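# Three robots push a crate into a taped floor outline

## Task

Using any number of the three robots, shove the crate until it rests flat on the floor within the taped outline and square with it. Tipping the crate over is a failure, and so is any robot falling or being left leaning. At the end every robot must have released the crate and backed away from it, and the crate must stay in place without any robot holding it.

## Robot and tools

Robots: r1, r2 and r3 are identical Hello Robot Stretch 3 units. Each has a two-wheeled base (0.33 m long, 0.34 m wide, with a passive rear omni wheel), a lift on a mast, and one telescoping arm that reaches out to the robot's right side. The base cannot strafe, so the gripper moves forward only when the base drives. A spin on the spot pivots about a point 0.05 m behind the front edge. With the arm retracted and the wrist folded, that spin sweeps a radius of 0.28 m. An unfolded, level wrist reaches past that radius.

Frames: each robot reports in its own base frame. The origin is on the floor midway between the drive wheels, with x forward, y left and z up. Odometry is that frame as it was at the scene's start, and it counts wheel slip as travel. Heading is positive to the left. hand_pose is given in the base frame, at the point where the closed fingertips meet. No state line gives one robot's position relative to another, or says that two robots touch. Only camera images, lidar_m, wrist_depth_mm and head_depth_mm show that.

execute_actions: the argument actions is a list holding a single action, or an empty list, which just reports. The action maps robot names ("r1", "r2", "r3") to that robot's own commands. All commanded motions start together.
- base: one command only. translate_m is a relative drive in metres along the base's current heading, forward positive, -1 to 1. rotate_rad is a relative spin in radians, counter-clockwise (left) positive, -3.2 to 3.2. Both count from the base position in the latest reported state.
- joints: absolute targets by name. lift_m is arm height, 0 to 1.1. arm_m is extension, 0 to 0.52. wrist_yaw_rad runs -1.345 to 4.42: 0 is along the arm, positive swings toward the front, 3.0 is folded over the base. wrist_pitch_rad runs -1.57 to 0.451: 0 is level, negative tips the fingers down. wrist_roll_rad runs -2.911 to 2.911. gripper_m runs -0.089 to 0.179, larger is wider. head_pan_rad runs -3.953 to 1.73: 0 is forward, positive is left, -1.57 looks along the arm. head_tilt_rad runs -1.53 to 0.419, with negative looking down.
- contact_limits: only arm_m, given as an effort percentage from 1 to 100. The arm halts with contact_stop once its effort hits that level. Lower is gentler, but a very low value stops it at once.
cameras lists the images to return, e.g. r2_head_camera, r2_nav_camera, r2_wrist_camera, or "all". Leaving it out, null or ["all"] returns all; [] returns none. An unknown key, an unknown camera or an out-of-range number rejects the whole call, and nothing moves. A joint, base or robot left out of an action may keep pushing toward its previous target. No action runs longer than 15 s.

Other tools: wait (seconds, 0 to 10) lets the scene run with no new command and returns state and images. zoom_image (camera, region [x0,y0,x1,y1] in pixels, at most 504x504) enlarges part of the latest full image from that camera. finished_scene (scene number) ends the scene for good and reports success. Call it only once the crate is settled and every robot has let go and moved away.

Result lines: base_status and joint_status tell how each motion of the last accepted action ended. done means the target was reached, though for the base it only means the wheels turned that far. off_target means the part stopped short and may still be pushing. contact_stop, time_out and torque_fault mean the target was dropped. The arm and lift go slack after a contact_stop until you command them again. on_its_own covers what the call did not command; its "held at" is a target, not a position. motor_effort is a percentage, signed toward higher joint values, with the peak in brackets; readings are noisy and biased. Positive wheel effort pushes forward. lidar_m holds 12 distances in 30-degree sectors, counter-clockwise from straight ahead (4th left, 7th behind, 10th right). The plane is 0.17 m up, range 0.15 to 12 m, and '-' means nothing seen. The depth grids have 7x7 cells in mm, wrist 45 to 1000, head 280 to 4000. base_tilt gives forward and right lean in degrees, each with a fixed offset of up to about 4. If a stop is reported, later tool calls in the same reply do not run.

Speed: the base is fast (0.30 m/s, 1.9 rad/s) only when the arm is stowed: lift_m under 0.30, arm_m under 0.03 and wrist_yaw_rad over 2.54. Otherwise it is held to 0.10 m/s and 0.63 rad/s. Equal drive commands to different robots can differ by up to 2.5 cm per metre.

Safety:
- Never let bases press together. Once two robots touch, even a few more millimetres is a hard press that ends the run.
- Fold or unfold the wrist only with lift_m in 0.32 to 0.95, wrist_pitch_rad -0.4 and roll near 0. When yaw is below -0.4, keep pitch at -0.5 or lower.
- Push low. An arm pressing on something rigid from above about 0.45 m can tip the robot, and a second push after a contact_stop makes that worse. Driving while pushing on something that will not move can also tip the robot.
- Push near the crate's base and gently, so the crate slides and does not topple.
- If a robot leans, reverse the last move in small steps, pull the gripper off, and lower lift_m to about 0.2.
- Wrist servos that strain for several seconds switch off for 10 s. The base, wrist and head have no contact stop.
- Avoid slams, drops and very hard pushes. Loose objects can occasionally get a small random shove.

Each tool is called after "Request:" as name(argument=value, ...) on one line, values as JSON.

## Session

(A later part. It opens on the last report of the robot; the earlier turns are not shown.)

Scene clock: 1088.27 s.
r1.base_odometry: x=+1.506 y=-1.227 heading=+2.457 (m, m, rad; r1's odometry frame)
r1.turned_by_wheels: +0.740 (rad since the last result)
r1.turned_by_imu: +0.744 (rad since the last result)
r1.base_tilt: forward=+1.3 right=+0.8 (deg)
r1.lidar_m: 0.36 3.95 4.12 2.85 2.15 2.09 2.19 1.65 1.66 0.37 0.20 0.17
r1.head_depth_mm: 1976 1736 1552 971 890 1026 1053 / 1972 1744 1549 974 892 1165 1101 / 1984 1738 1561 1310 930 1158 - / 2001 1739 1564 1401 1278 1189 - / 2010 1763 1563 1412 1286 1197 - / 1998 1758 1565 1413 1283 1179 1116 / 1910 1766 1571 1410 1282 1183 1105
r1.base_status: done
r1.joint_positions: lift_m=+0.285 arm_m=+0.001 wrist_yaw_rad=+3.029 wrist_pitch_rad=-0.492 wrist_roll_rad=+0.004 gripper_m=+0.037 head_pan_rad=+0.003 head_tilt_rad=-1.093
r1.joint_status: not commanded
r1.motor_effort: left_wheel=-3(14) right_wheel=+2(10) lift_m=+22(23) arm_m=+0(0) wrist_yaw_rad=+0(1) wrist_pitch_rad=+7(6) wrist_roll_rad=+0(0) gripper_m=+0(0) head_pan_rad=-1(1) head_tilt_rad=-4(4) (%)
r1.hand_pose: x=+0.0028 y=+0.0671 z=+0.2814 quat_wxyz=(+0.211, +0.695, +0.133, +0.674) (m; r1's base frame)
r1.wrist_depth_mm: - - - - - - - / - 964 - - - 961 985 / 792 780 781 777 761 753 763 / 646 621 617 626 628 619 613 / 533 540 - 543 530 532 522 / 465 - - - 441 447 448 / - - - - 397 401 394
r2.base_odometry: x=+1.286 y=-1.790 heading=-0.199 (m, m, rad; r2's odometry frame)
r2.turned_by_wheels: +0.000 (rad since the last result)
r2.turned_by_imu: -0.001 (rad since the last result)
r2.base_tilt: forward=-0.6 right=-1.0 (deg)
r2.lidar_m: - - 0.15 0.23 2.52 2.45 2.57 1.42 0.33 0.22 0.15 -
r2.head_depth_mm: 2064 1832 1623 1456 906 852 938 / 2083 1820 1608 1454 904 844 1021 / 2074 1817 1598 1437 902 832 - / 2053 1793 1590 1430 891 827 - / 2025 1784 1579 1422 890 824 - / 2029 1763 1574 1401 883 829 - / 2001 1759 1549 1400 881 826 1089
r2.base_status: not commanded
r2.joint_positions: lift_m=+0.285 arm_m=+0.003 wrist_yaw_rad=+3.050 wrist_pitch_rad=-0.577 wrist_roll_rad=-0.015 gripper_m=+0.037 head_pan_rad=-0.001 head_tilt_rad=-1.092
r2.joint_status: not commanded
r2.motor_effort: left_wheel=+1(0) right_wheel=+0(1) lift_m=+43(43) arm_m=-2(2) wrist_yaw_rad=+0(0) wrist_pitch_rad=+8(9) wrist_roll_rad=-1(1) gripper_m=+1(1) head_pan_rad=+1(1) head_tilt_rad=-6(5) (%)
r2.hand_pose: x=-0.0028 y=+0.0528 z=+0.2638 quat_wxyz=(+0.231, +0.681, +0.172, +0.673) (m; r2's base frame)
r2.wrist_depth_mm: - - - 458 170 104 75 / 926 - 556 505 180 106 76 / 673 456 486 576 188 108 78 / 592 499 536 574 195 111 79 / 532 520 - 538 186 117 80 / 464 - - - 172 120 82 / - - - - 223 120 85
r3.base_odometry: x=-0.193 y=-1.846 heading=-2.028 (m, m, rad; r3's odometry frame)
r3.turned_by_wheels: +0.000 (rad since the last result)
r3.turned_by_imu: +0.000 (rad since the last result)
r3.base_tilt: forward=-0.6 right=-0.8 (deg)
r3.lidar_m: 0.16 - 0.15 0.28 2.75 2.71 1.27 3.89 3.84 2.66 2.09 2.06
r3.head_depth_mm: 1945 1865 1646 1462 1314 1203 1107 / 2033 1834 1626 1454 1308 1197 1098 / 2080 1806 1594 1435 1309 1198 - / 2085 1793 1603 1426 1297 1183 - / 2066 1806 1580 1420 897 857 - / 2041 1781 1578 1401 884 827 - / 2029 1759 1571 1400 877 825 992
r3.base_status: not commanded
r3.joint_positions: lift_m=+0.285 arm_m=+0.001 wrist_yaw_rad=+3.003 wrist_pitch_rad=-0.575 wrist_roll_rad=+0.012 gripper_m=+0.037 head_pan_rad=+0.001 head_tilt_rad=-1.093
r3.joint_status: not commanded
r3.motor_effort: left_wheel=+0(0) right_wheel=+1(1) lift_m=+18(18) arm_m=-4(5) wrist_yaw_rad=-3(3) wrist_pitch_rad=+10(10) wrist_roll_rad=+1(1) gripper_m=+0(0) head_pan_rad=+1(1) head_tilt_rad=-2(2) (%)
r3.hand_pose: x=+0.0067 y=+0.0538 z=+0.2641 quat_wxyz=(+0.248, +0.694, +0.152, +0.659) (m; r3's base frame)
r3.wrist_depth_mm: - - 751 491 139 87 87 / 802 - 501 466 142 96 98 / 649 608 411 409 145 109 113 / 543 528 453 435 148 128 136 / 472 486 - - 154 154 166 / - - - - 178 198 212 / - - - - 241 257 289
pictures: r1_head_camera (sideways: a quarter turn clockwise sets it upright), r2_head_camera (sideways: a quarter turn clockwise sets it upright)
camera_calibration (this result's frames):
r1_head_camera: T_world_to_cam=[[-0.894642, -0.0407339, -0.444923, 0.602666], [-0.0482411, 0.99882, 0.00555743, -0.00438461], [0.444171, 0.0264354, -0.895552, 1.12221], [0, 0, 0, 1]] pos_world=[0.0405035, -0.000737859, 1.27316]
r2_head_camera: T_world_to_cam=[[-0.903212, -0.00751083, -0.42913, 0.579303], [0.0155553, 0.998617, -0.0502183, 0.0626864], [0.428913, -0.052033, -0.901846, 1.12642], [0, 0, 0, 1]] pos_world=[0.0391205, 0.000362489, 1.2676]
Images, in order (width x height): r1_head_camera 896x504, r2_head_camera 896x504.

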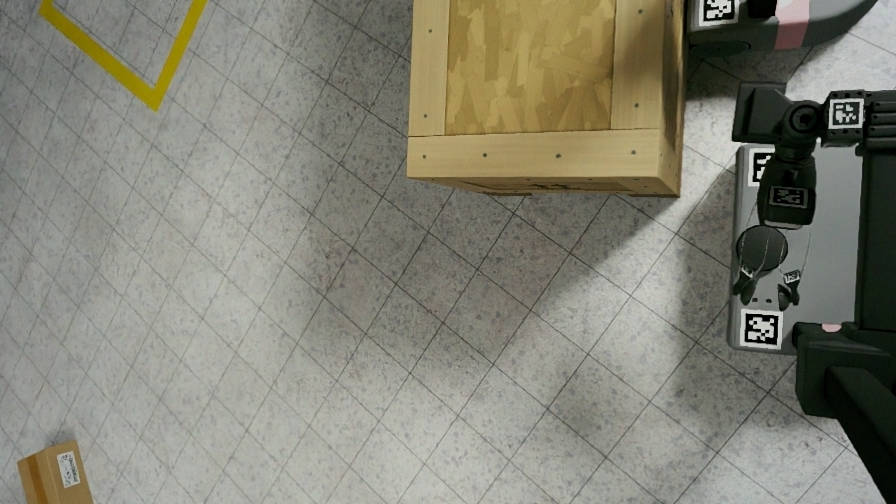

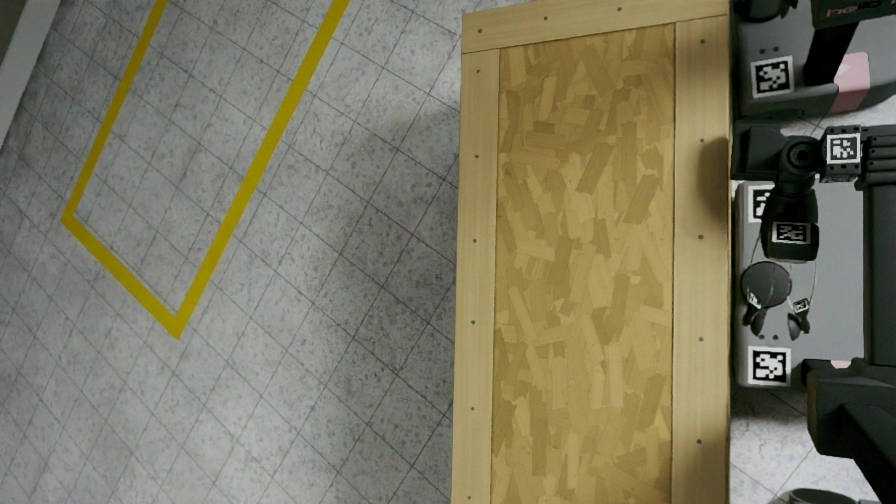

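Request:
execute_actions(actions=[{"r1":{"base":{"translate_m":-0.25}},"r2":{"base":{"translate_m":-0.14}},"r3":{"base":{"translate_m":-0.02}}}], cameras=[])

Request:
execute_actions(actions=[{"r2":{"base":{"rotate_rad":-0.4}}}], cameras=[])

Request:
execute_actions(actions=[{"r2":{"base":{"translate_m":0.08}},"r1":{"base":{"rotate_rad":-0.45}}}], cameras=[])

Request:
execute_actions(actions=[{"r2":{"base":{"rotate_rad":0.4}}}], cameras=[])

Request:
execute_actions(actions=[{"r2":{"base":{"translate_m":0.06}},"r1":{"base":{"translate_m":0.30}}}], cameras=[])

Request:
execute_actions(actions=[{"r1":{"base":{"rotate_rad":0.45}}}], cameras=["r1_head_camera","r2_head_camera","r3_head_camera"])

Scene clock: 1137.77 s.
r1.base_odometry: x=+1.700 y=-1.385 heading=+2.457 (m, m, rad; r1's odometry frame)
r1.turned_by_wheels: +0.000 (rad since the last result)
r1.turned_by_imu: -0.002 (rad since the last result)
r1.base_tilt: forward=+1.2 right=+0.9 (deg)
r1.lidar_m: 0.40 4.24 4.25 2.57 1.93 1.88 1.98 1.57 1.48 3.97 0.39 0.41
r1.head_depth_mm: 1985 1748 1080 980 1241 1063 1074 / 1991 1758 1084 989 1253 1188 1097 / 1984 1733 1516 1014 1269 1191 - / 1999 1751 1557 1405 1289 1193 - / 2003 1757 1560 1410 1287 1192 - / 1999 1753 1568 1414 1290 1180 1115 / 1975 1764 1578 1413 1291 1181 1103
r1.base_status: done
r1.joint_positions: lift_m=+0.285 arm_m=+0.001 wrist_yaw_rad=+3.029 wrist_pitch_rad=-0.492 wrist_roll_rad=+0.004 gripper_m=+0.037 head_pan_rad=+0.003 head_tilt_rad=-1.093
r1.joint_status: not commanded
r1.motor_effort: left_wheel=-2(11) right_wheel=+2(6) lift_m=+22(22) arm_m=+0(0) wrist_yaw_rad=+2(1) wrist_pitch_rad=+7(6) wrist_roll_rad=+0(0) gripper_m=+1(0) head_pan_rad=-1(1) head_tilt_rad=-4(4) (%)
r1.hand_pose: x=+0.0028 y=+0.0671 z=+0.2814 quat_wxyz=(+0.211, +0.695, +0.133, +0.674) (m; r1's base frame)
r1.wrist_depth_mm: - - - - - - - / - 966 - - 991 993 980 / 795 774 786 773 741 757 750 / 648 631 628 638 615 625 604 / 534 530 - 541 528 514 521 / 458 - - - 441 454 453 / - - - - 400 395 393
r2.base_odometry: x=+1.148 y=-1.763 heading=-0.199 (m, m, rad; r2's odometry frame)
r2.turned_by_wheels: +0.000 (rad since the last result)
r2.turned_by_imu: -0.002 (rad since the last result)
r2.base_tilt: forward=-0.7 right=-1.1 (deg)
r2.lidar_m: 0.20 0.21 0.28 3.20 0.53 2.33 2.45 1.29 4.14 0.32 0.28 0.21
r2.head_depth_mm: 2119 1830 1623 1016 921 1014 981 / 2100 1819 1602 999 916 1082 1075 / 2083 1803 1596 991 918 1193 - / 2047 1775 1585 985 907 1185 - / 2028 1780 1575 977 902 1178 - / 2014 1765 1566 976 895 1168 - / 1999 1747 1551 967 893 1163 1096
r2.base_status: done
r2.joint_positions: lift_m=+0.285 arm_m=+0.003 wrist_yaw_rad=+3.050 wrist_pitch_rad=-0.577 wrist_roll_rad=-0.015 gripper_m=+0.037 head_pan_rad=-0.001 head_tilt_rad=-1.092
r2.joint_status: not commanded
r2.motor_effort: left_wheel=+0(8) right_wheel=-1(5) lift_m=+42(42) arm_m=-2(2) wrist_yaw_rad=+0(0) wrist_pitch_rad=+9(9) wrist_roll_rad=-1(0) gripper_m=+0(0) head_pan_rad=+0(0) head_tilt_rad=-6(6) (%)
r2.hand_pose: x=-0.0028 y=+0.0528 z=+0.2638 quat_wxyz=(+0.231, +0.681, +0.172, +0.673) (m; r2's base frame)
r2.wrist_depth_mm: - - - - - 315 228 / 544 - 946 925 543 320 233 / 438 454 741 727 553 330 234 / 471 489 601 604 560 335 237 / 508 527 - 551 497 344 244 / 466 - - - 457 351 248 / - - - - 397 351 251
r3.base_odometry: x=-0.184 y=-1.828 heading=-2.028 (m, m, rad; r3's odometry frame)
r3.turned_by_wheels: +0.000 (rad since the last result)
r3.turned_by_imu: -0.001 (rad since the last result)
r3.base_tilt: forward=-0.7 right=-0.8 (deg)
r3.lidar_m: 0.16 - 0.15 0.39 2.74 2.69 1.25 3.89 3.83 2.68 2.10 2.08
r3.head_depth_mm: 1972 1879 1630 1467 1318 1203 1103 / 2050 1830 1603 1446 1306 1200 1097 / 2084 1816 1606 1427 1299 1198 - / 2075 1808 1584 1431 1299 1186 - / 2080 1769 1580 1420 897 903 - / 2042 1778 1566 968 887 839 - / 2019 1771 1560 969 881 835 1080
r3.base_status: done
r3.joint_positions: lift_m=+0.285 arm_m=+0.001 wrist_yaw_rad=+3.002 wrist_pitch_rad=-0.575 wrist_roll_rad=+0.012 gripper_m=+0.037 head_pan_rad=+0.001 head_tilt_rad=-1.093
r3.joint_status: not commanded
r3.motor_effort: left_wheel=+0(4) right_wheel=+1(4) lift_m=+18(18) arm_m=-4(4) wrist_yaw_rad=-2(2) wrist_pitch_rad=+10(10) wrist_roll_rad=+1(1) gripper_m=+0(0) head_pan_rad=-1(1) head_tilt_rad=-2(2) (%)
r3.hand_pose: x=+0.0069 y=+0.0538 z=+0.2642 quat_wxyz=(+0.248, +0.694, +0.151, +0.659) (m; r3's base frame)
r3.wrist_depth_mm: - - - 645 188 110 89 / 763 - 521 688 196 111 100 / 410 395 488 626 200 118 115 / 515 427 509 542 200 132 137 / 465 487 - - 184 156 169 / - - - - 188 196 216 / - - - - 274 262 295
pictures: none
No camera images: the call's "cameras" was empty. Leave "cameras" out to get every camera's image.

Scene clock: 1139.03 s.
r1.base_odometry: x=+1.700 y=-1.385 heading=+2.457 (m, m, rad; r1's odometry frame)
r1.turned_by_wheels: +0.000 (rad since the last result)
r1.turned_by_imu: +0.000 (rad since the last result)
r1.base_tilt: forward=+1.3 right=+0.8 (deg)
r1.lidar_m: 0.40 4.25 4.26 2.57 1.93 1.88 1.97 1.58 1.49 0.88 0.40 0.40
r1.head_depth_mm: 1997 1735 1081 981 1160 1031 1071 / 1978 1738 1083 987 1251 1197 1096 / 2012 1746 1510 1017 1269 1187 - / 1999 1749 1562 1410 1285 1192 - / 1989 1760 1576 1409 1280 1193 - / 2004 1742 1571 1412 1280 1182 1116 / 1984 1750 1564 1411 1287 1187 1103
r1.base_status: not commanded
r1.joint_positions: lift_m=+0.285 arm_m=+0.001 wrist_yaw_rad=+3.029 wrist_pitch_rad=-0.492 wrist_roll_rad=+0.004 gripper_m=+0.037 head_pan_rad=+0.003 head_tilt_rad=-1.093
r1.joint_status: not commanded
r1.motor_effort: left_wheel=-2(2) right_wheel=+2(2) lift_m=+23(23) arm_m=+0(0) wrist_yaw_rad=+2(1) wrist_pitch_rad=+7(6) wrist_roll_rad=+0(0) gripper_m=+0(1) head_pan_rad=-1(1) head_tilt_rad=-4(4) (%)
r1.hand_pose: x=+0.0028 y=+0.0671 z=+0.2814 quat_wxyz=(+0.211, +0.695, +0.133, +0.674) (m; r1's base frame)
r1.wrist_depth_mm: - - - - - - - / - 970 - 997 - 963 976 / 783 771 789 791 777 748 768 / 635 639 642 624 623 622 616 / 537 546 - 548 536 521 511 / 463 - - - 445 453 444 / - - - - 394 395 395
r2.base_odometry: x=+1.148 y=-1.763 heading=-0.599 (m, m, rad; r2's odometry frame)
r2.turned_by_wheels: -0.400 (rad since the last result)
r2.turned_by_imu: -0.398 (rad since the last result)
r2.base_tilt: forward=-0.7 right=-1.2 (deg)
r2.lidar_m: 0.20 0.20 0.21 0.32 0.53 0.53 2.34 2.56 1.29 4.14 0.32 0.25
r2.head_depth_mm: 2126 1830 1630 1459 1130 792 1102 / 2100 1824 1623 1422 1101 1072 1105 / 2074 1809 1594 993 1011 1203 - / 2053 1795 1594 984 917 1198 - / 2025 1763 1574 978 897 1184 - / 2035 1763 1567 974 885 1132 - / 1998 1754 1555 965 878 977 1090
r2.base_status: done
r2.joint_positions: lift_m=+0.285 arm_m=+0.003 wrist_yaw_rad=+3.050 wrist_pitch_rad=-0.577 wrist_roll_rad=-0.015 gripper_m=+0.037 head_pan_rad=-0.001 head_tilt_rad=-1.092
r2.joint_status: not commanded
r2.motor_effort: left_wheel=+2(8) right_wheel=-3(10) lift_m=+43(42) arm_m=-2(2) wrist_yaw_rad=+0(0) wrist_pitch_rad=+9(9) wrist_roll_rad=+0(1) gripper_m=+0(1) head_pan_rad=+1(1) head_tilt_rad=-5(5) (%)
r2.hand_pose: x=-0.0028 y=+0.0528 z=+0.2638 quat_wxyz=(+0.231, +0.681, +0.172, +0.673) (m; r2's base frame)
r2.wrist_depth_mm: - - - 415 297 227 185 / 901 - 900 460 315 241 193 / 555 727 734 520 342 255 204 / 439 610 605 567 370 272 213 / 410 519 - 544 391 290 225 / 437 - - - 387 305 235 / - - - - 392 325 248
r3.base_odometry: x=-0.184 y=-1.828 heading=-2.028 (m, m, rad; r3's odometry frame)
r3.turned_by_wheels: +0.000 (rad since the last result)
r3.turned_by_imu: +0.000 (rad since the last result)
r3.base_tilt: forward=-0.6 right=-0.8 (deg)
r3.lidar_m: 0.16 - 0.15 0.39 1.02 2.69 1.25 3.88 3.83 2.69 2.10 2.08
r3.head_depth_mm: 1961 1848 1636 1464 1321 1205 1106 / 2035 1843 1629 1450 1307 1203 1096 / 2093 1830 1610 1442 1306 1199 - / 2049 1797 1605 1430 1285 1191 - / 2066 1796 1574 1416 899 905 - / 2066 1787 1561 976 886 841 - / 2025 1759 1546 965 880 836 1082
r3.base_status: not commanded
r3.joint_positions: lift_m=+0.285 arm_m=+0.001 wrist_yaw_rad=+3.002 wrist_pitch_rad=-0.575 wrist_roll_rad=+0.012 gripper_m=+0.037 head_pan_rad=+0.001 head_tilt_rad=-1.093
r3.joint_status: not commanded
r3.motor_effort: left_wheel=+1(1) right_wheel=+1(1) lift_m=+18(18) arm_m=-4(4) wrist_yaw_rad=-2(2) wrist_pitch_rad=+10(10) wrist_roll_rad=+1(1) gripper_m=+0(0) head_pan_rad=+1(1) head_tilt_rad=-2(2) (%)
r3.hand_pose: x=+0.0069 y=+0.0538 z=+0.2642 quat_wxyz=(+0.248, +0.694, +0.151, +0.659) (m; r3's base frame)
r3.wrist_depth_mm: - - 628 653 187 110 89 / 765 - 528 672 196 111 100 / 605 427 555 626 199 119 115 / 543 486 562 546 200 133 137 / 467 490 - - 186 156 169 / - - - - 188 197 217 / - - - - 274 262 296
pictures: none
No camera images: the call's "cameras" was empty. Leave "cameras" out to get every camera's image.

Scene clock: 1140.77 s.
r1.base_odometry: x=+1.700 y=-1.385 heading=+2.007 (m, m, rad; r1's odometry frame)
r1.turned_by_wheels: -0.450 (rad since the last result)
r1.turned_by_imu: -0.453 (rad since the last result)
r1.base_tilt: forward=+1.2 right=+0.9 (deg)
r1.lidar_m: 0.40 0.51 4.31 4.24 2.41 1.90 1.88 2.03 1.48 1.48 0.88 0.46
r1.head_depth_mm: 1987 1210 1084 789 1105 1175 1082 / 1985 1738 1082 1067 1161 1186 1101 / 2000 1749 1079 1024 1288 1194 - / 1996 1743 1082 1008 1267 1191 - / 1988 1754 1080 1356 1283 1189 - / 2004 1760 1570 1417 1293 1181 1113 / 2007 1748 1575 1408 1288 1182 1107
r1.base_status: done
r1.joint_positions: lift_m=+0.285 arm_m=+0.001 wrist_yaw_rad=+3.029 wrist_pitch_rad=-0.492 wrist_roll_rad=+0.004 gripper_m=+0.037 head_pan_rad=+0.003 head_tilt_rad=-1.093
r1.joint_status: not commanded
r1.motor_effort: left_wheel=+3(12) right_wheel=-2(10) lift_m=+23(23) arm_m=+0(0) wrist_yaw_rad=+1(1) wrist_pitch_rad=+7(7) wrist_roll_rad=+0(0) gripper_m=-1(0) head_pan_rad=-1(1) head_tilt_rad=-4(4) (%)
r1.hand_pose: x=+0.0028 y=+0.0671 z=+0.2814 quat_wxyz=(+0.211, +0.695, +0.133, +0.674) (m; r1's base frame)
r1.wrist_depth_mm: - - - - - - - / - 962 - - - 993 980 / 785 795 773 764 763 781 743 / 628 624 640 630 627 605 620 / 539 535 - 539 535 522 520 / 471 - - - 438 457 449 / - - - - 394 396 388
r2.base_odometry: x=+1.215 y=-1.808 heading=-0.599 (m, m, rad; r2's odometry frame)
r2.turned_by_wheels: +0.000 (rad since the last result)
r2.turned_by_imu: +0.000 (rad since the last result)
r2.base_tilt: forward=-0.5 right=-1.2 (deg)
r2.lidar_m: 0.15 - 0.15 0.20 0.74 0.58 2.41 1.46 1.34 0.29 0.29 0.16
r2.head_depth_mm: 2089 1833 1618 1455 1316 696 1084 / 2097 1825 1610 1439 941 1037 1097 / 2070 1808 1593 986 911 1196 - / 2045 1803 1583 986 892 1163 - / 2033 1776 1579 975 889 851 - / 2016 1755 1565 971 886 830 - / 2003 1748 1553 1392 881 817 1092
r2.base_status: done
r2.joint_positions: lift_m=+0.285 arm_m=+0.003 wrist_yaw_rad=+3.050 wrist_pitch_rad=-0.577 wrist_roll_rad=-0.015 gripper_m=+0.037 head_pan_rad=-0.001 head_tilt_rad=-1.092
r2.joint_status: not commanded
r2.motor_effort: left_wheel=+2(9) right_wheel=-3(5) lift_m=+42(43) arm_m=-2(2) wrist_yaw_rad=+0(0) wrist_pitch_rad=+9(9) wrist_roll_rad=-1(1) gripper_m=+0(0) head_pan_rad=+1(0) head_tilt_rad=-5(6) (%)
r2.hand_pose: x=-0.0028 y=+0.0528 z=+0.2638 quat_wxyz=(+0.231, +0.681, +0.172, +0.673) (m; r2's base frame)
r2.wrist_depth_mm: - - 455 281 195 152 124 / 914 - 515 314 212 160 129 / 621 735 635 350 229 172 137 / 585 604 586 392 249 183 144 / 524 522 - 460 264 194 152 / 468 - - - 261 209 160 / - - - - 336 219 168
r3.base_odometry: x=-0.184 y=-1.828 heading=-2.028 (m, m, rad; r3's odometry frame)
r3.turned_by_wheels: +0.000 (rad since the last result)
r3.turned_by_imu: +0.000 (rad since the last result)
r3.base_tilt: forward=-0.7 right=-0.9 (deg)
r3.lidar_m: 0.16 - 0.15 0.39 1.02 2.69 1.25 3.91 3.81 2.69 2.10 2.09
r3.head_depth_mm: 1987 1859 1639 1465 1319 1202 1101 / 2041 1838 1623 1452 1315 1201 1098 / 2085 1810 1618 1425 1303 1205 - / 2098 1810 1592 1437 1287 1190 - / 2075 1791 1581 1417 899 905 - / 2022 1784 1564 975 885 836 - / 2021 1757 1553 966 878 833 1010
r3.base_status: not commanded
r3.joint_positions: lift_m=+0.285 arm_m=+0.001 wrist_yaw_rad=+3.002 wrist_pitch_rad=-0.575 wrist_roll_rad=+0.012 gripper_m=+0.037 head_pan_rad=+0.001 head_tilt_rad=-1.093
r3.joint_status: not commanded
r3.motor_effort: left_wheel=+0(0) right_wheel=+1(1) lift_m=+18(18) arm_m=-5(4) wrist_yaw_rad=-2(3) wrist_pitch_rad=+10(10) wrist_roll_rad=+1(1) gripper_m=+0(1) head_pan_rad=+1(0) head_tilt_rad=-2(2) (%)
r3.hand_pose: x=+0.0069 y=+0.0538 z=+0.2642 quat_wxyz=(+0.248, +0.694, +0.151, +0.659) (m; r3's base frame)
r3.wrist_depth_mm: - - 630 605 187 109 88 / 808 - 491 531 196 111 100 / 657 423 426 529 199 118 115 / 543 515 439 542 200 132 137 / 472 488 - - 184 156 168 / - - - - 188 197 216 / - - - - 276 262 296
pictures: none
No camera images: the call's "cameras" was empty. Leave "cameras" out to get every camera's image.

Scene clock: 1142.07 s.
r1.base_odometry: x=+1.700 y=-1.385 heading=+2.007 (m, m, rad; r1's odometry frame)
r1.turned_by_wheels: +0.000 (rad since the last result)
r1.turned_by_imu: +0.000 (rad since the last result)
r1.base_tilt: forward=+1.2 right=+0.9 (deg)
r1.lidar_m: 0.40 0.51 4.30 4.25 2.41 1.91 1.88 2.03 1.48 1.48 0.88 0.44
r1.head_depth_mm: 1994 1211 1078 1103 1109 1174 1088 / 2001 1757 1081 1179 1228 1186 1098 / 1983 1751 1079 1024 1283 1198 - / 1998 1742 1082 1003 1266 1190 - / 2002 1764 1082 1356 1285 1195 - / 1998 1752 1562 1411 1281 1181 1110 / 1993 1748 1564 1406 1292 1187 1100
r1.base_status: not commanded
r1.joint_positions: lift_m=+0.285 arm_m=+0.001 wrist_yaw_rad=+3.029 wrist_pitch_rad=-0.492 wrist_roll_rad=+0.004 gripper_m=+0.037 head_pan_rad=+0.003 head_tilt_rad=-1.093
r1.joint_status: not commanded
r1.motor_effort: left_wheel=+3(3) right_wheel=-3(2) lift_m=+22(23) arm_m=+0(0) wrist_yaw_rad=+0(1) wrist_pitch_rad=+7(6) wrist_roll_rad=+0(0) gripper_m=-1(0) head_pan_rad=-1(1) head_tilt_rad=-3(5) (%)
r1.hand_pose: x=+0.0028 y=+0.0671 z=+0.2814 quat_wxyz=(+0.211, +0.695, +0.133, +0.674) (m; r1's base frame)
r1.wrist_depth_mm: - - - - - - - / - 982 984 - - 962 976 / 776 803 775 789 760 778 733 / 635 628 633 625 619 628 625 / 540 534 - 548 527 522 513 / 469 - - - 438 451 450 / - - - - 394 398 392
r2.base_odometry: x=+1.215 y=-1.808 heading=-0.199 (m, m, rad; r2's odometry frame)
r2.turned_by_wheels: +0.400 (rad since the last result)
r2.turned_by_imu: +0.397 (rad since the last result)
r2.base_tilt: forward=-0.5 right=-1.1 (deg)
r2.lidar_m: - 0.15 0.18 0.48 2.47 2.42 2.53 1.35 4.15 0.29 0.18 0.15
r2.head_depth_mm: 2097 1836 1622 1416 923 1016 672 / 2099 1817 1593 994 903 1022 974 / 2082 1783 1608 989 900 1034 - / 2050 1796 1588 984 895 1039 - / 2041 1783 1578 980 887 1043 - / 2014 1761 1561 975 881 1132 - / 2007 1748 1550 964 878 1122 1090
r2.base_status: done
r2.joint_positions: lift_m=+0.285 arm_m=+0.003 wrist_yaw_rad=+3.050 wrist_pitch_rad=-0.577 wrist_roll_rad=-0.015 gripper_m=+0.037 head_pan_rad=-0.001 head_tilt_rad=-1.092
r2.joint_status: not commanded
r2.motor_effort: left_wheel=-1(6) right_wheel=+1(8) lift_m=+43(42) arm_m=-2(2) wrist_yaw_rad=+0(1) wrist_pitch_rad=+9(9) wrist_roll_rad=-1(0) gripper_m=+0(0) head_pan_rad=+1(1) head_tilt_rad=-6(5) (%)
r2.hand_pose: x=-0.0028 y=+0.0528 z=+0.2638 quat_wxyz=(+0.231, +0.681, +0.172, +0.673) (m; r2's base frame)
r2.wrist_depth_mm: - - - - 336 203 146 / 546 - 923 909 349 210 148 / 477 539 735 728 362 215 153 / 535 559 611 604 372 219 155 / 530 528 - 557 351 226 158 / 467 - - - 326 231 160 / - - - - 385 230 164
r3.base_odometry: x=-0.184 y=-1.828 heading=-2.028 (m, m, rad; r3's odometry frame)
r3.turned_by_wheels: +0.000 (rad since the last result)
r3.turned_by_imu: +0.000 (rad since the last result)
r3.base_tilt: forward=-0.6 right=-0.8 (deg)
r3.lidar_m: 0.16 - 0.15 0.39 1.02 2.69 1.25 3.87 3.82 2.69 2.10 2.08
r3.head_depth_mm: 1983 1860 1647 1462 1320 1199 1108 / 2028 1832 1640 1450 1317 1204 1095 / 2102 1824 1612 1443 1297 1201 - / 2084 1787 1601 1422 1295 1187 - / 2045 1782 1579 1419 900 901 - / 2059 1780 1566 977 886 840 - / 2006 1768 1549 971 875 832 951
r3.base_status: not commanded
r3.joint_positions: lift_m=+0.285 arm_m=+0.001 wrist_yaw_rad=+3.002 wrist_pitch_rad=-0.575 wrist_roll_rad=+0.012 gripper_m=+0.037 head_pan_rad=+0.001 head_tilt_rad=-1.093
r3.joint_status: not commanded
r3.motor_effort: left_wheel=+0(0) right_wheel=+1(1) lift_m=+18(18) arm_m=-4(4) wrist_yaw_rad=-2(2) wrist_pitch_rad=+10(10) wrist_roll_rad=+1(1) gripper_m=+0(0) head_pan_rad=+0(0) head_tilt_rad=-2(2) (%)
r3.hand_pose: x=+0.0069 y=+0.0538 z=+0.2642 quat_wxyz=(+0.248, +0.694, +0.151, +0.659) (m; r3's base frame)
r3.wrist_depth_mm: - - 882 646 187 110 89 / 802 - 486 517 196 111 100 / 619 394 403 531 200 118 115 / 543 405 413 529 200 132 137 / 470 465 - - 185 156 169 / - - - - 188 196 217 / - - - - 274 263 295
pictures: none
No camera images: the call's "cameras" was empty. Leave "cameras" out to get every camera's image.

Scene clock: 1144.80 s.
r1.base_odometry: x=+1.573 y=-1.113 heading=+2.007 (m, m, rad; r1's odometry frame)
r1.turned_by_wheels: +0.000 (rad since the last result)
r1.turned_by_imu: +0.001 (rad since the last result)
r1.base_tilt: forward=+1.2 right=+0.9 (deg)
r1.lidar_m: 0.15 4.03 4.15 4.21 2.78 2.20 2.17 2.34 1.58 4.48 0.27 0.16
r1.head_depth_mm: 1994 1739 1075 972 945 720 1079 / 1994 1736 1556 980 912 1068 1099 / 1999 1737 1570 978 894 1178 - / 1993 1745 1558 976 892 1165 - / 2000 1755 1570 977 899 1170 - / 1995 1752 1570 1395 1285 1184 1117 / 1991 1767 1566 1413 1288 1178 1100
r1.base_status: done
r1.joint_positions: lift_m=+0.285 arm_m=+0.001 wrist_yaw_rad=+3.029 wrist_pitch_rad=-0.492 wrist_roll_rad=+0.004 gripper_m=+0.037 head_pan_rad=+0.003 head_tilt_rad=-1.093
r1.joint_status: not commanded
r1.motor_effort: left_wheel=+3(13) right_wheel=-3(6) lift_m=+22(22) arm_m=+0(0) wrist_yaw_rad=+0(0) wrist_pitch_rad=+6(6) wrist_roll_rad=+0(0) gripper_m=-1(0) head_pan_rad=-1(1) head_tilt_rad=-4(5) (%)
r1.hand_pose: x=+0.0028 y=+0.0671 z=+0.2814 quat_wxyz=(+0.211, +0.695, +0.133, +0.674) (m; r1's base frame)
r1.wrist_depth_mm: - - - - - - 114 / - 972 - - - 911 120 / 813 765 783 763 752 158 125 / 633 627 622 624 628 168 132 / 535 531 - 546 531 180 141 / 471 - - - 424 195 151 / - - - - 339 205 161
r2.base_odometry: x=+1.273 y=-1.820 heading=-0.199 (m, m, rad; r2's odometry frame)
r2.turned_by_wheels: +0.000 (rad since the last result)
r2.turned_by_imu: -0.001 (rad since the last result)
r2.base_tilt: forward=-0.7 right=-1.0 (deg)
r2.lidar_m: - - 0.15 0.25 2.53 2.46 2.58 1.40 0.30 0.25 0.15 -
r2.head_depth_mm: 2062 1833 1625 1457 921 855 885 / 2094 1802 1613 1448 901 847 976 / 2068 1810 1604 1440 901 833 - / 2069 1787 1596 1432 897 828 - / 2036 1779 1579 1419 887 826 - / 2013 1771 1562 1417 884 839 - / 1989 1752 1550 968 879 836 1021
r2.base_status: done
r2.joint_positions: lift_m=+0.285 arm_m=+0.003 wrist_yaw_rad=+3.050 wrist_pitch_rad=-0.577 wrist_roll_rad=-0.015 gripper_m=+0.037 head_pan_rad=-0.001 head_tilt_rad=-1.092
r2.joint_status: not commanded
r2.motor_effort: left_wheel=-1(7) right_wheel=+2(9) lift_m=+42(43) arm_m=-2(2) wrist_yaw_rad=+0(0) wrist_pitch_rad=+8(9) wrist_roll_rad=+0(1) gripper_m=+0(0) head_pan_rad=+1(1) head_tilt_rad=-5(5) (%)
r2.hand_pose: x=-0.0028 y=+0.0528 z=+0.2638 quat_wxyz=(+0.231, +0.681, +0.172, +0.673) (m; r2's base frame)
r2.wrist_depth_mm: - - - - 184 113 82 / 931 - 553 546 197 116 83 / 684 436 463 546 205 118 85 / 589 431 489 565 211 124 86 / 516 504 - 541 203 127 87 / 471 - - - 185 130 91 / - - - - 240 130 93
r3.base_odometry: x=-0.184 y=-1.828 heading=-2.028 (m, m, rad; r3's odometry frame)
r3.turned_by_wheels: +0.000 (rad since the last result)
r3.turned_by_imu: +0.000 (rad since the last result)
r3.base_tilt: forward=-0.6 right=-0.9 (deg)
r3.lidar_m: 0.16 - 0.15 0.39 2.73 2.69 1.25 3.90 3.82 2.69 2.10 2.08
r3.head_depth_mm: 1968 1842 1644 1463 1316 1200 1103 / 2035 1833 1617 1445 1308 1192 1093 / 2083 1836 1612 1440 1311 1199 - / 2083 1806 1600 1432 1292 1189 - / 2087 1786 1577 1420 897 906 - / 2058 1784 1568 972 884 841 - / 2035 1755 1552 965 877 818 947
r3.base_status: not commanded
r3.joint_positions: lift_m=+0.285 arm_m=+0.001 wrist_yaw_rad=+3.002 wrist_pitch_rad=-0.575 wrist_roll_rad=+0.012 gripper_m=+0.037 head_pan_rad=+0.001 head_tilt_rad=-1.093
r3.joint_status: not commanded
r3.motor_effort: left_wheel=+0(0) right_wheel=+1(1) lift_m=+18(17) arm_m=-4(4) wrist_yaw_rad=-2(2) wrist_pitch_rad=+10(10) wrist_roll_rad=+1(1) gripper_m=+0(0) head_pan_rad=+1(0) head_tilt_rad=-2(2) (%)
r3.hand_pose: x=+0.0069 y=+0.0538 z=+0.2642 quat_wxyz=(+0.248, +0.694, +0.151, +0.659) (m; r3's base frame)
r3.wrist_depth_mm: - - 685 594 187 110 89 / 806 - 507 478 196 111 100 / 649 637 408 407 200 118 115 / 549 529 413 421 200 132 137 / 475 489 - - 185 156 168 / - - - - 188 197 216 / - - - - 274 261 292
pictures: none
No camera images: the call's "cameras" was empty. Leave "cameras" out to get every camera's image.

Scene clock: 1146.27 s.
r1.base_odometry: x=+1.573 y=-1.113 heading=+2.457 (m, m, rad; r1's odometry frame)
r1.turned_by_wheels: +0.450 (rad since the last result)
r1.turned_by_imu: +0.453 (rad since the last result)
r1.base_tilt: forward=+1.3 right=+0.8 (deg)
r1.lidar_m: - 3.97 4.17 2.98 2.23 2.17 2.29 1.59 1.67 0.27 0.18 0.15
r1.head_depth_mm: 2000 1754 1562 967 889 994 917 / 1996 1754 1558 972 888 996 981 / 1993 1745 1552 974 890 1046 - / 1998 1744 1559 1371 898 1162 - / 1990 1768 1569 1402 1292 1192 - / 2004 1763 1571 1411 1290 1179 1117 / 1998 1751 1566 1416 1290 1180 1106
r1.base_status: done
r1.joint_positions: lift_m=+0.285 arm_m=+0.001 wrist_yaw_rad=+3.029 wrist_pitch_rad=-0.492 wrist_roll_rad=+0.004 gripper_m=+0.037 head_pan_rad=+0.003 head_tilt_rad=-1.093
r1.joint_status: not commanded
r1.motor_effort: left_wheel=-2(10) right_wheel=+1(11) lift_m=+23(22) arm_m=+0(0) wrist_yaw_rad=+1(2) wrist_pitch_rad=+7(7) wrist_roll_rad=+0(0) gripper_m=+1(0) head_pan_rad=-2(1) head_tilt_rad=-4(4) (%)
r1.hand_pose: x=+0.0028 y=+0.0671 z=+0.2814 quat_wxyz=(+0.211, +0.695, +0.133, +0.674) (m; r1's base frame)
r1.wrist_depth_mm: - - - - - - - / - 1000 - 978 971 - 992 / 782 793 776 779 764 777 746 / 637 625 645 631 620 602 611 / 532 527 - 538 538 526 145 / 471 - - - 437 447 146 / - - - - 394 207 150
r2.base_odometry: x=+1.273 y=-1.820 heading=-0.199 (m, m, rad; r2's odometry frame)
r2.turned_by_wheels: +0.000 (rad since the last result)
r2.turned_by_imu: +0.000 (rad since the last result)
r2.base_tilt: forward=-0.6 right=-1.1 (deg)
r2.lidar_m: - - 0.15 0.25 2.53 2.46 2.58 1.40 0.30 0.25 0.15 -
r2.head_depth_mm: 2087 1836 1630 1460 921 853 887 / 2103 1802 1607 1446 906 847 973 / 2092 1795 1588 1436 901 836 - / 2053 1790 1577 1427 897 828 - / 2052 1767 1577 1420 890 827 - / 2022 1761 1565 1406 886 838 - / 1996 1742 1547 965 882 834 939
r2.base_status: not commanded
r2.joint_positions: lift_m=+0.285 arm_m=+0.003 wrist_yaw_rad=+3.050 wrist_pitch_rad=-0.577 wrist_roll_rad=-0.015 gripper_m=+0.037 head_pan_rad=-0.001 head_tilt_rad=-1.092
r2.joint_status: not commanded
r2.motor_effort: left_wheel=-2(1) right_wheel=+2(2) lift_m=+42(43) arm_m=-2(2) wrist_yaw_rad=+0(0) wrist_pitch_rad=+9(9) wrist_roll_rad=-1(1) gripper_m=+0(0) head_pan_rad=+1(1) head_tilt_rad=-6(5) (%)
r2.hand_pose: x=-0.0028 y=+0.0528 z=+0.2638 quat_wxyz=(+0.231, +0.681, +0.172, +0.673) (m; r2's base frame)
r2.wrist_depth_mm: - - - - 184 113 82 / 922 - 560 831 197 116 83 / 710 438 443 685 203 118 84 / 388 377 396 525 212 124 86 / 507 417 - 533 203 127 87 / 457 - - - 186 130 91 / - - - - 240 130 93
r3.base_odometry: x=-0.184 y=-1.828 heading=-2.028 (m, m, rad; r3's odometry frame)
r3.turned_by_wheels: +0.000 (rad since the last result)
r3.turned_by_imu: +0.000 (rad since the last result)
r3.base_tilt: forward=-0.7 right=-0.9 (deg)
r3.lidar_m: 0.16 - 0.15 0.39 2.73 2.70 1.25 3.89 3.82 2.68 2.10 2.08
r3.head_depth_mm: 1983 1852 1625 1460 1314 1204 1104 / 2051 1840 1614 1452 1308 1194 1108 / 2086 1826 1603 1435 1303 1198 - / 2049 1795 1592 1422 1297 1189 - / 2050 1783 1578 1416 903 905 - / 2046 1760 1563 971 882 841 - / 2022 1767 1556 964 880 820 951
r3.base_status: not commanded
r3.joint_positions: lift_m=+0.285 arm_m=+0.001 wrist_yaw_rad=+3.002 wrist_pitch_rad=-0.575 wrist_roll_rad=+0.012 gripper_m=+0.037 head_pan_rad=+0.001 head_tilt_rad=-1.093
r3.joint_status: not commanded
r3.motor_effort: left_wheel=+1(0) right_wheel=+1(1) lift_m=+18(18) arm_m=-4(4) wrist_yaw_rad=-2(3) wrist_pitch_rad=+10(10) wrist_roll_rad=+1(1) gripper_m=-1(0) head_pan_rad=+1(0) head_tilt_rad=-2(2) (%)
r3.hand_pose: x=+0.0069 y=+0.0538 z=+0.2642 quat_wxyz=(+0.248, +0.694, +0.151, +0.659) (m; r3's base frame)
r3.wrist_depth_mm: - - 666 598 188 110 89 / 809 - 504 477 196 111 100 / 657 631 403 404 200 119 115 / 549 536 408 420 200 132 136 / 471 485 - - 185 156 168 / - - - - 187 197 216 / - - - - 275 261 295
pictures: r1_head_camera (sideways: a quarter turn clockwise sets it upright), r2_head_camera (sideways: a quarter turn clockwise sets it upright), r3_head_camera (sideways: a quarter turn clockwise sets it upright)
camera_calibration (this result's frames):
r1_head_camera: T_world_to_cam=[[-0.894642, -0.0407339, -0.444923, 0.602666], [-0.048241, 0.99882, 0.00555743, -0.0043846], [0.444171, 0.0264354, -0.895552, 1.12221], [0, 0, 0, 1]] pos_world=[0.0405035, -0.000737861, 1.27316]
r2_head_camera: T_world_to_cam=[[-0.903212, -0.00751103, -0.42913, 0.579303], [0.0155551, 0.998617, -0.0502183, 0.0626864], [0.428913, -0.0520329, -0.901846, 1.12642], [0, 0, 0, 1]] pos_world=[0.0391205, 0.000362497, 1.2676]
r3_head_camera: T_world_to_cam=[[-0.888665, -0.0422182, -0.45661, 0.612514], [-0.0159971, 0.998001, -0.0611415, 0.0756635], [0.458278, -0.0470299, -0.887564, 1.1114], [0, 0, 0, 1]] pos_world=[0.0361988, 0.00261609, 1.27075]
Images, in order (width x height): r1_head_camera 896x504, r2_head_camera 896x504, r3_head_camera 896x504.

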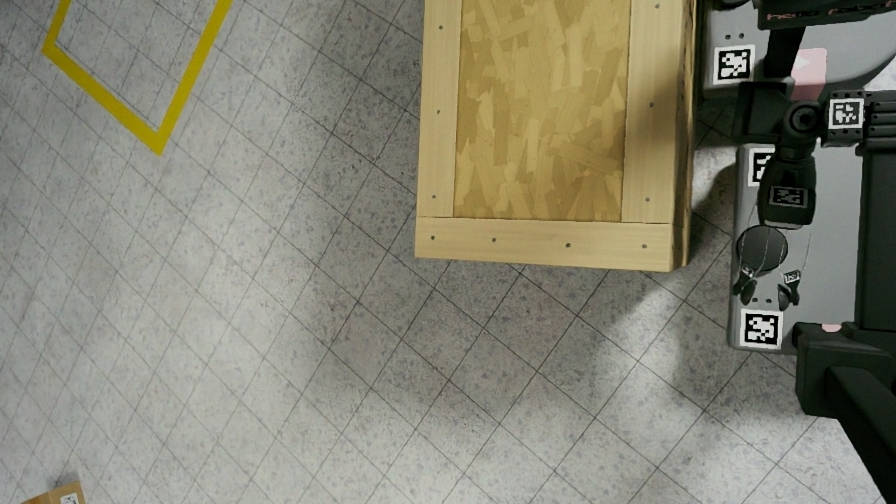

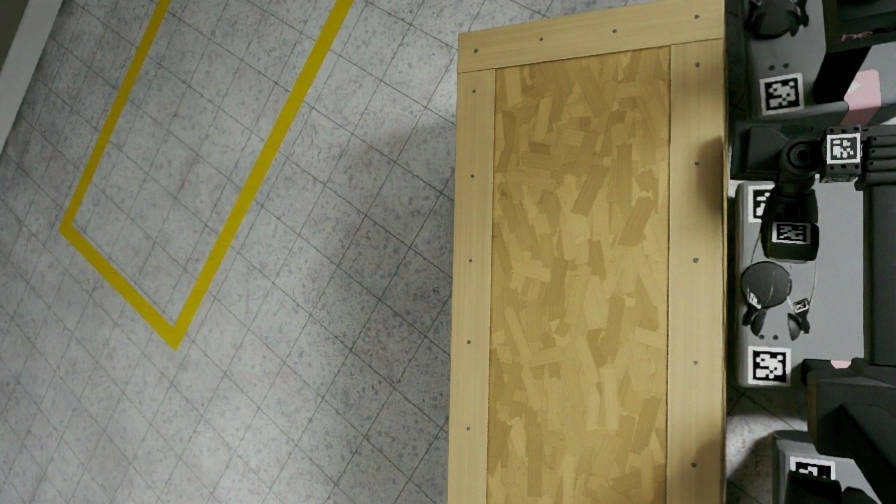

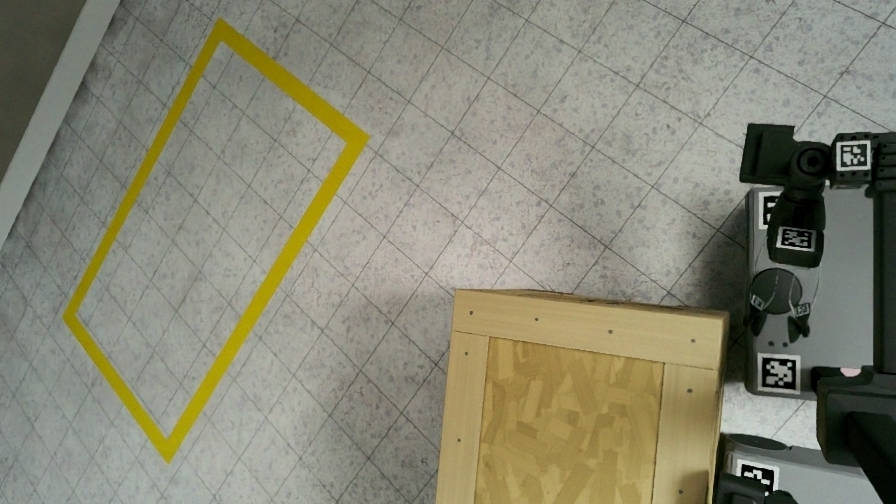

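Request:
execute_actions(actions=[{"r1":{"base":{"translate_m":0.08}}}], cameras=[])

Request:
execute_actions(actions=[{"r1":{"base":{"translate_m":0.2}},"r2":{"base":{"translate_m":0.2}},"r3":{"base":{"translate_m":0.18}}}], cameras=["r1_head_camera","r2_head_camera","r3_head_camera"])

Scene clock: 1162.37 s.
r1.base_odometry: x=+1.512 y=-1.063 heading=+2.457 (m, m, rad; r1's odometry frame)
r1.turned_by_wheels: +0.001 (rad since the last result)
r1.turned_by_imu: -0.020 (rad since the last result)
r1.base_tilt: forward=+1.2 right=+0.9 (deg)
r1.lidar_m: - 4.32 4.17 3.11 2.31 2.24 2.34 1.64 0.29 0.21 0.15 -
r1.head_depth_mm: 1984 1746 1548 1402 888 835 929 / 1998 1754 1556 1414 888 825 963 / 1990 1751 1562 1401 889 828 - / 1991 1738 1564 1418 900 836 - / 1985 1754 1565 1415 1282 1191 - / 1995 1753 1566 1405 1292 1178 1112 / 1999 1753 1571 1407 1291 1179 1110
r1.base_status: translate_m off_target (by the wheels' count: +0.0797 of +0.0800)
r1.joint_positions: lift_m=+0.285 arm_m=+0.001 wrist_yaw_rad=+3.030 wrist_pitch_rad=-0.492 wrist_roll_rad=+0.004 gripper_m=+0.037 head_pan_rad=+0.003 head_tilt_rad=-1.093
r1.joint_status: not commanded
r1.on_its_own: left_wheel is at rest, and its effort (+60) is outside its rest range (-18 to +18); right_wheel is at rest, and its effort (+25) is outside its rest range (-18 to +18)
r1.motor_effort: left_wheel=+60(64) right_wheel=+25(55) lift_m=+23(22) arm_m=+0(0) wrist_yaw_rad=+0(1) wrist_pitch_rad=+6(7) wrist_roll_rad=+0(0) gripper_m=+0(0) head_pan_rad=-1(2) head_tilt_rad=-4(4) (%)
r1.hand_pose: x=+0.0027 y=+0.0671 z=+0.2815 quat_wxyz=(+0.211, +0.695, +0.133, +0.674) (m; r1's base frame)
r1.wrist_depth_mm: - - - - - - 62 / - 966 - 991 986 85 60 / 793 800 792 765 775 87 62 / 640 632 626 639 627 89 63 / 540 531 - 538 521 92 64 / 465 - - - 424 95 65 / - - - - 179 92 67
r2.base_odometry: x=+1.273 y=-1.820 heading=-0.199 (m, m, rad; r2's odometry frame)
r2.turned_by_wheels: +0.000 (rad since the last result)
r2.turned_by_imu: -0.001 (rad since the last result)
r2.base_tilt: forward=-0.6 right=-1.2 (deg)
r2.lidar_m: - - 0.15 0.25 2.53 2.45 2.58 1.40 0.30 0.25 0.15 -
r2.head_depth_mm: 2065 1835 1629 1448 922 852 886 / 2079 1820 1605 1442 905 846 980 / 2064 1816 1595 1431 899 833 - / 2045 1792 1585 1422 896 827 - / 2045 1774 1588 1416 892 834 - / 2007 1753 1562 1409 883 838 - / 2017 1743 1543 964 879 825 940
r2.base_status: not commanded
r2.joint_positions: lift_m=+0.285 arm_m=+0.003 wrist_yaw_rad=+3.050 wrist_pitch_rad=-0.577 wrist_roll_rad=-0.015 gripper_m=+0.037 head_pan_rad=-0.001 head_tilt_rad=-1.092
r2.joint_status: not commanded
r2.motor_effort: left_wheel=-1(1) right_wheel=+2(2) lift_m=+42(42) arm_m=-2(2) wrist_yaw_rad=+0(0) wrist_pitch_rad=+9(9) wrist_roll_rad=-1(0) gripper_m=-1(0) head_pan_rad=+1(1) head_tilt_rad=-5(5) (%)
r2.hand_pose: x=-0.0028 y=+0.0528 z=+0.2638 quat_wxyz=(+0.231, +0.681, +0.172, +0.673) (m; r2's base frame)
r2.wrist_depth_mm: - - - - 185 113 82 / 914 - 548 493 195 116 83 / 725 437 436 423 206 118 85 / 607 413 391 403 213 124 86 / 521 500 - 449 202 127 88 / 464 - - - 187 131 91 / - - - - 240 130 93
r3.base_odometry: x=-0.184 y=-1.828 heading=-2.028 (m, m, rad; r3's odometry frame)
r3.turned_by_wheels: +0.000 (rad since the last result)
r3.turned_by_imu: -0.001 (rad since the last result)
r3.base_tilt: forward=-0.6 right=-0.8 (deg)
r3.lidar_m: 0.16 - 0.15 0.39 2.73 2.69 1.25 3.88 3.83 2.69 2.10 2.08
r3.head_depth_mm: 1994 1836 1631 1460 1313 1200 1107 / 2042 1815 1617 1443 1317 1204 1099 / 2110 1810 1606 1435 1307 1198 - / 2088 1803 1598 1441 1288 1191 - / 2059 1792 1588 1419 901 899 - / 2039 1766 1559 968 882 838 - / 2002 1760 1569 967 875 826 954
r3.base_status: not commanded
r3.joint_positions: lift_m=+0.285 arm_m=+0.001 wrist_yaw_rad=+3.002 wrist_pitch_rad=-0.575 wrist_roll_rad=+0.012 gripper_m=+0.037 head_pan_rad=+0.001 head_tilt_rad=-1.093
r3.joint_status: not commanded
r3.motor_effort: left_wheel=+0(0) right_wheel=+1(1) lift_m=+18(18) arm_m=-4(4) wrist_yaw_rad=-3(2) wrist_pitch_rad=+10(10) wrist_roll_rad=+1(1) gripper_m=+0(0) head_pan_rad=+1(1) head_tilt_rad=-1(2) (%)
r3.hand_pose: x=+0.0069 y=+0.0538 z=+0.2642 quat_wxyz=(+0.248, +0.694, +0.151, +0.659) (m; r3's base frame)
r3.wrist_depth_mm: - - 696 595 187 109 88 / 804 - 503 475 195 111 100 / 655 634 403 408 199 118 115 / 544 531 408 422 199 133 137 / 471 484 - - 184 157 169 / - - - - 188 197 216 / - - - - 274 265 292
pictures: none
No camera images: the call's "cameras" was empty. Leave "cameras" out to get every camera's image.

Scene clock: 1164.60 s.
r1.base_odometry: x=+1.357 y=-0.936 heading=+2.458 (m, m, rad; r1's odometry frame)
r1.turned_by_wheels: +0.001 (rad since the last result)
r1.turned_by_imu: -0.012 (rad since the last result)
r1.base_tilt: forward=+1.1 right=+0.9 (deg)
r1.lidar_m: - 4.25 4.10 3.28 2.43 2.34 2.45 1.74 4.58 0.26 0.15 -
r1.head_depth_mm: 1987 1745 1556 1399 890 836 932 / 1983 1747 1558 1411 891 825 962 / 1981 1744 1557 1414 889 826 - / 2004 1745 1560 1409 903 837 - / 1994 1757 1554 1404 1283 1196 - / 2000 1752 1571 1406 1290 1175 1115 / 2004 1759 1568 1407 1291 1186 1100
r1.base_status: translate_m off_target (by the wheels' count: +0.1998 of +0.2000)
r1.joint_positions: lift_m=+0.285 arm_m=+0.001 wrist_yaw_rad=+3.030 wrist_pitch_rad=-0.492 wrist_roll_rad=+0.004 gripper_m=+0.037 head_pan_rad=+0.003 head_tilt_rad=-1.093
r1.joint_status: not commanded
r1.on_its_own: left_wheel is at rest, and its effort (+50) is outside its rest range (-18 to +18); right_wheel is at rest, and its effort (+19) is outside its rest range (-18 to +18)
r1.motor_effort: left_wheel=+50(70) right_wheel=+19(41) lift_m=+23(23) arm_m=+0(0) wrist_yaw_rad=+0(1) wrist_pitch_rad=+7(6) wrist_roll_rad=+0(0) gripper_m=-1(0) head_pan_rad=-1(2) head_tilt_rad=-4(4) (%)
r1.hand_pose: x=+0.0027 y=+0.0671 z=+0.2815 quat_wxyz=(+0.211, +0.695, +0.133, +0.674) (m; r1's base frame)
r1.wrist_depth_mm: - - - - - - 62 / - 946 - - 973 85 61 / 801 788 775 753 772 87 63 / 632 629 624 617 616 90 64 / 543 535 - 555 516 94 66 / 463 - - - 426 97 67 / - - - - 180 95 69
r2.base_odometry: x=+1.469 y=-1.859 heading=-0.199 (m, m, rad; r2's odometry frame)
r2.turned_by_wheels: +0.001 (rad since the last result)
r2.turned_by_imu: +0.025 (rad since the last result)
r2.base_tilt: forward=-0.8 right=-1.1 (deg)
r2.lidar_m: - - 0.15 0.21 2.65 2.59 2.74 1.54 0.29 0.21 0.15 -
r2.head_depth_mm: 2033 1848 1629 1455 908 851 691 / 2059 1823 1608 1452 900 850 963 / 2090 1814 1596 1438 901 833 - / 2056 1793 1594 1424 895 827 - / 2051 1790 1572 1420 887 822 - / 2024 1762 1558 1415 885 828 - / 2004 1752 1558 1406 880 815 929
r2.base_status: translate_m off_target (by the wheels' count: +0.1997 of +0.2000)
r2.joint_positions: lift_m=+0.285 arm_m=+0.003 wrist_yaw_rad=+3.050 wrist_pitch_rad=-0.577 wrist_roll_rad=-0.015 gripper_m=+0.037 head_pan_rad=+0.000 head_tilt_rad=-1.091
r2.joint_status: not commanded
r2.on_its_own: left_wheel is at rest, and its effort (+48) is outside its rest range (-18 to +18); right_wheel is at rest, and its effort (+27) is outside its rest range (-18 to +18)
r2.motor_effort: left_wheel=+48(74) right_wheel=+27(69) lift_m=+43(43) arm_m=-2(2) wrist_yaw_rad=+0(1) wrist_pitch_rad=+9(10) wrist_roll_rad=+0(0) gripper_m=+0(0) head_pan_rad=+0(0) head_tilt_rad=-7(7) (%)
r2.hand_pose: x=-0.0027 y=+0.0527 z=+0.2637 quat_wxyz=(+0.231, +0.681, +0.172, +0.673) (m; r2's base frame)
r2.wrist_depth_mm: - - - 428 155 96 70 / 895 - 554 473 162 98 71 / 746 441 443 417 173 100 71 / 621 396 387 394 180 103 73 / 518 472 - 438 172 108 74 / 464 - - - 158 111 76 / - - - - 206 110 79
r3.base_odometry: x=-0.264 y=-1.989 heading=-2.028 (m, m, rad; r3's odometry frame)
r3.turned_by_wheels: +0.000 (rad since the last result)
r3.turned_by_imu: +0.010 (rad since the last result)
r3.base_tilt: forward=-0.5 right=-0.8 (deg)
r3.lidar_m: 0.16 - 0.15 0.24 2.87 2.84 1.43 4.02 3.93 2.48 1.97 1.94
r3.head_depth_mm: 1821 1849 1639 1459 1319 1201 1109 / 1976 1861 1610 1459 1309 1194 1100 / 2036 1806 1601 1432 1303 1205 - / 2109 1800 1594 1425 1290 1186 - / 2059 1789 1585 1411 903 829 - / 2042 1772 1567 1404 885 829 - / 2023 1761 1559 1399 879 812 945
r3.base_status: done
r3.joint_positions: lift_m=+0.285 arm_m=+0.001 wrist_yaw_rad=+3.004 wrist_pitch_rad=-0.574 wrist_roll_rad=+0.012 gripper_m=+0.037 head_pan_rad=+0.001 head_tilt_rad=-1.093
r3.joint_status: not commanded
r3.motor_effort: left_wheel=+1(37) right_wheel=+1(27) lift_m=+18(18) arm_m=-4(4) wrist_yaw_rad=-4(6) wrist_pitch_rad=+10(10) wrist_roll_rad=+1(1) gripper_m=+0(2) head_pan_rad=+1(1) head_tilt_rad=-2(2) (%)
r3.hand_pose: x=+0.0065 y=+0.0539 z=+0.2643 quat_wxyz=(+0.248, +0.694, +0.152, +0.659) (m; r3's base frame)
r3.wrist_depth_mm: - - 664 414 128 76 74 / 815 - 507 441 131 83 84 / 658 397 406 379 134 94 97 / 551 449 399 390 138 109 116 / 473 483 - - 139 132 143 / - - - - 152 168 186 / - - - - 216 230 257
pictures: r1_head_camera (sideways: a quarter turn clockwise sets it upright), r2_head_camera (sideways: a quarter turn clockwise sets it upright), r3_head_camera (sideways: a quarter turn clockwise sets it upright)
camera_calibration (this result's frames):
r1_head_camera: T_world_to_cam=[[-0.894631, -0.0407312, -0.444946, 0.602696], [-0.0482382, 0.99882, 0.00555626, -0.0043831], [0.444195, 0.0264342, -0.89554, 1.1222], [0, 0, 0, 1]] pos_world=[0.0405043, -0.00073796, 1.27317]
r2_head_camera: T_world_to_cam=[[-0.902702, -0.00821444, -0.430188, 0.580678], [0.0148362, 0.998629, -0.0502009, 0.0626682], [0.43001, -0.0516988, -0.901342, 1.12576], [0, 0, 0, 1]] pos_world=[0.0391604, 0.000388215, 1.26764]
r3_head_camera: T_world_to_cam=[[-0.888793, -0.0422183, -0.45636, 0.61219], [-0.0160142, 0.998001, -0.0611372, 0.075658], [0.458029, -0.0470301, -0.887692, 1.11157], [0, 0, 0, 1]] pos_world=[0.0361901, 0.00261608, 1.27074]
Images, in order (width x height): r1_head_camera 896x504, r2_head_camera 896x504, r3_head_camera 896x504.

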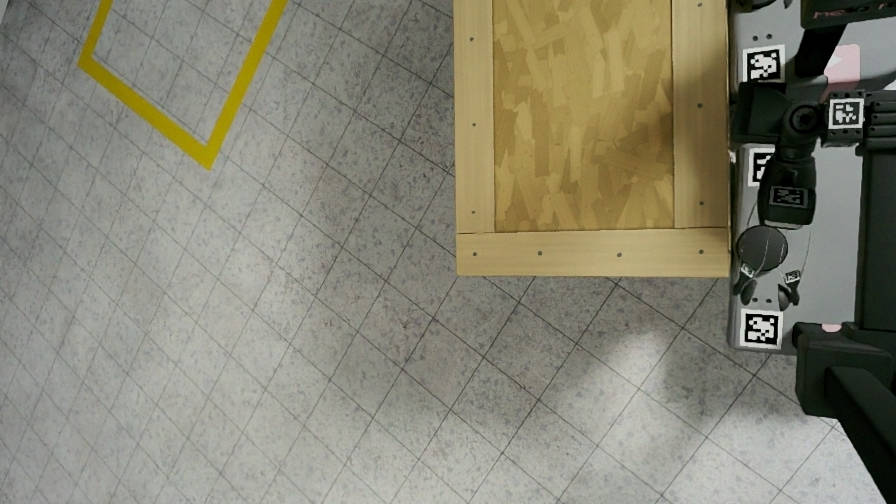

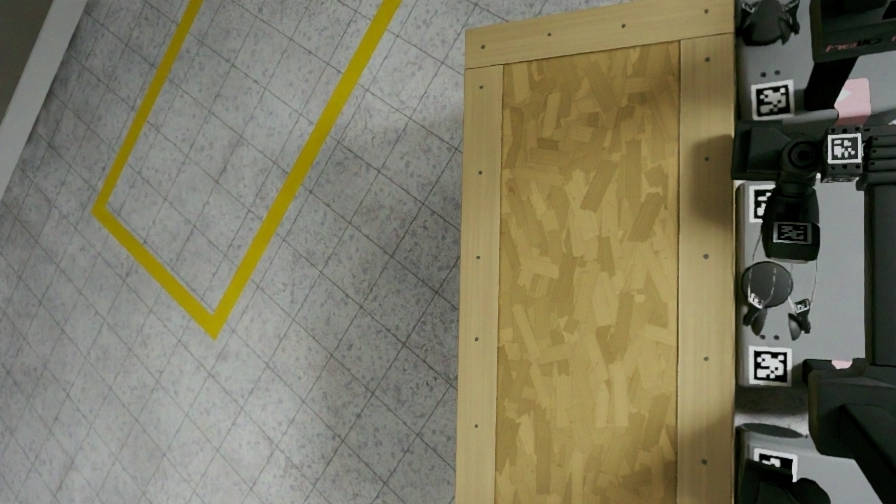

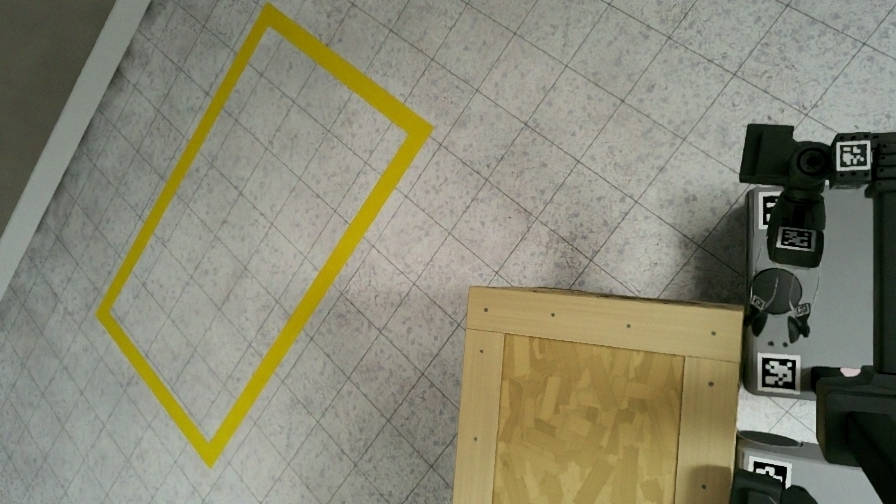

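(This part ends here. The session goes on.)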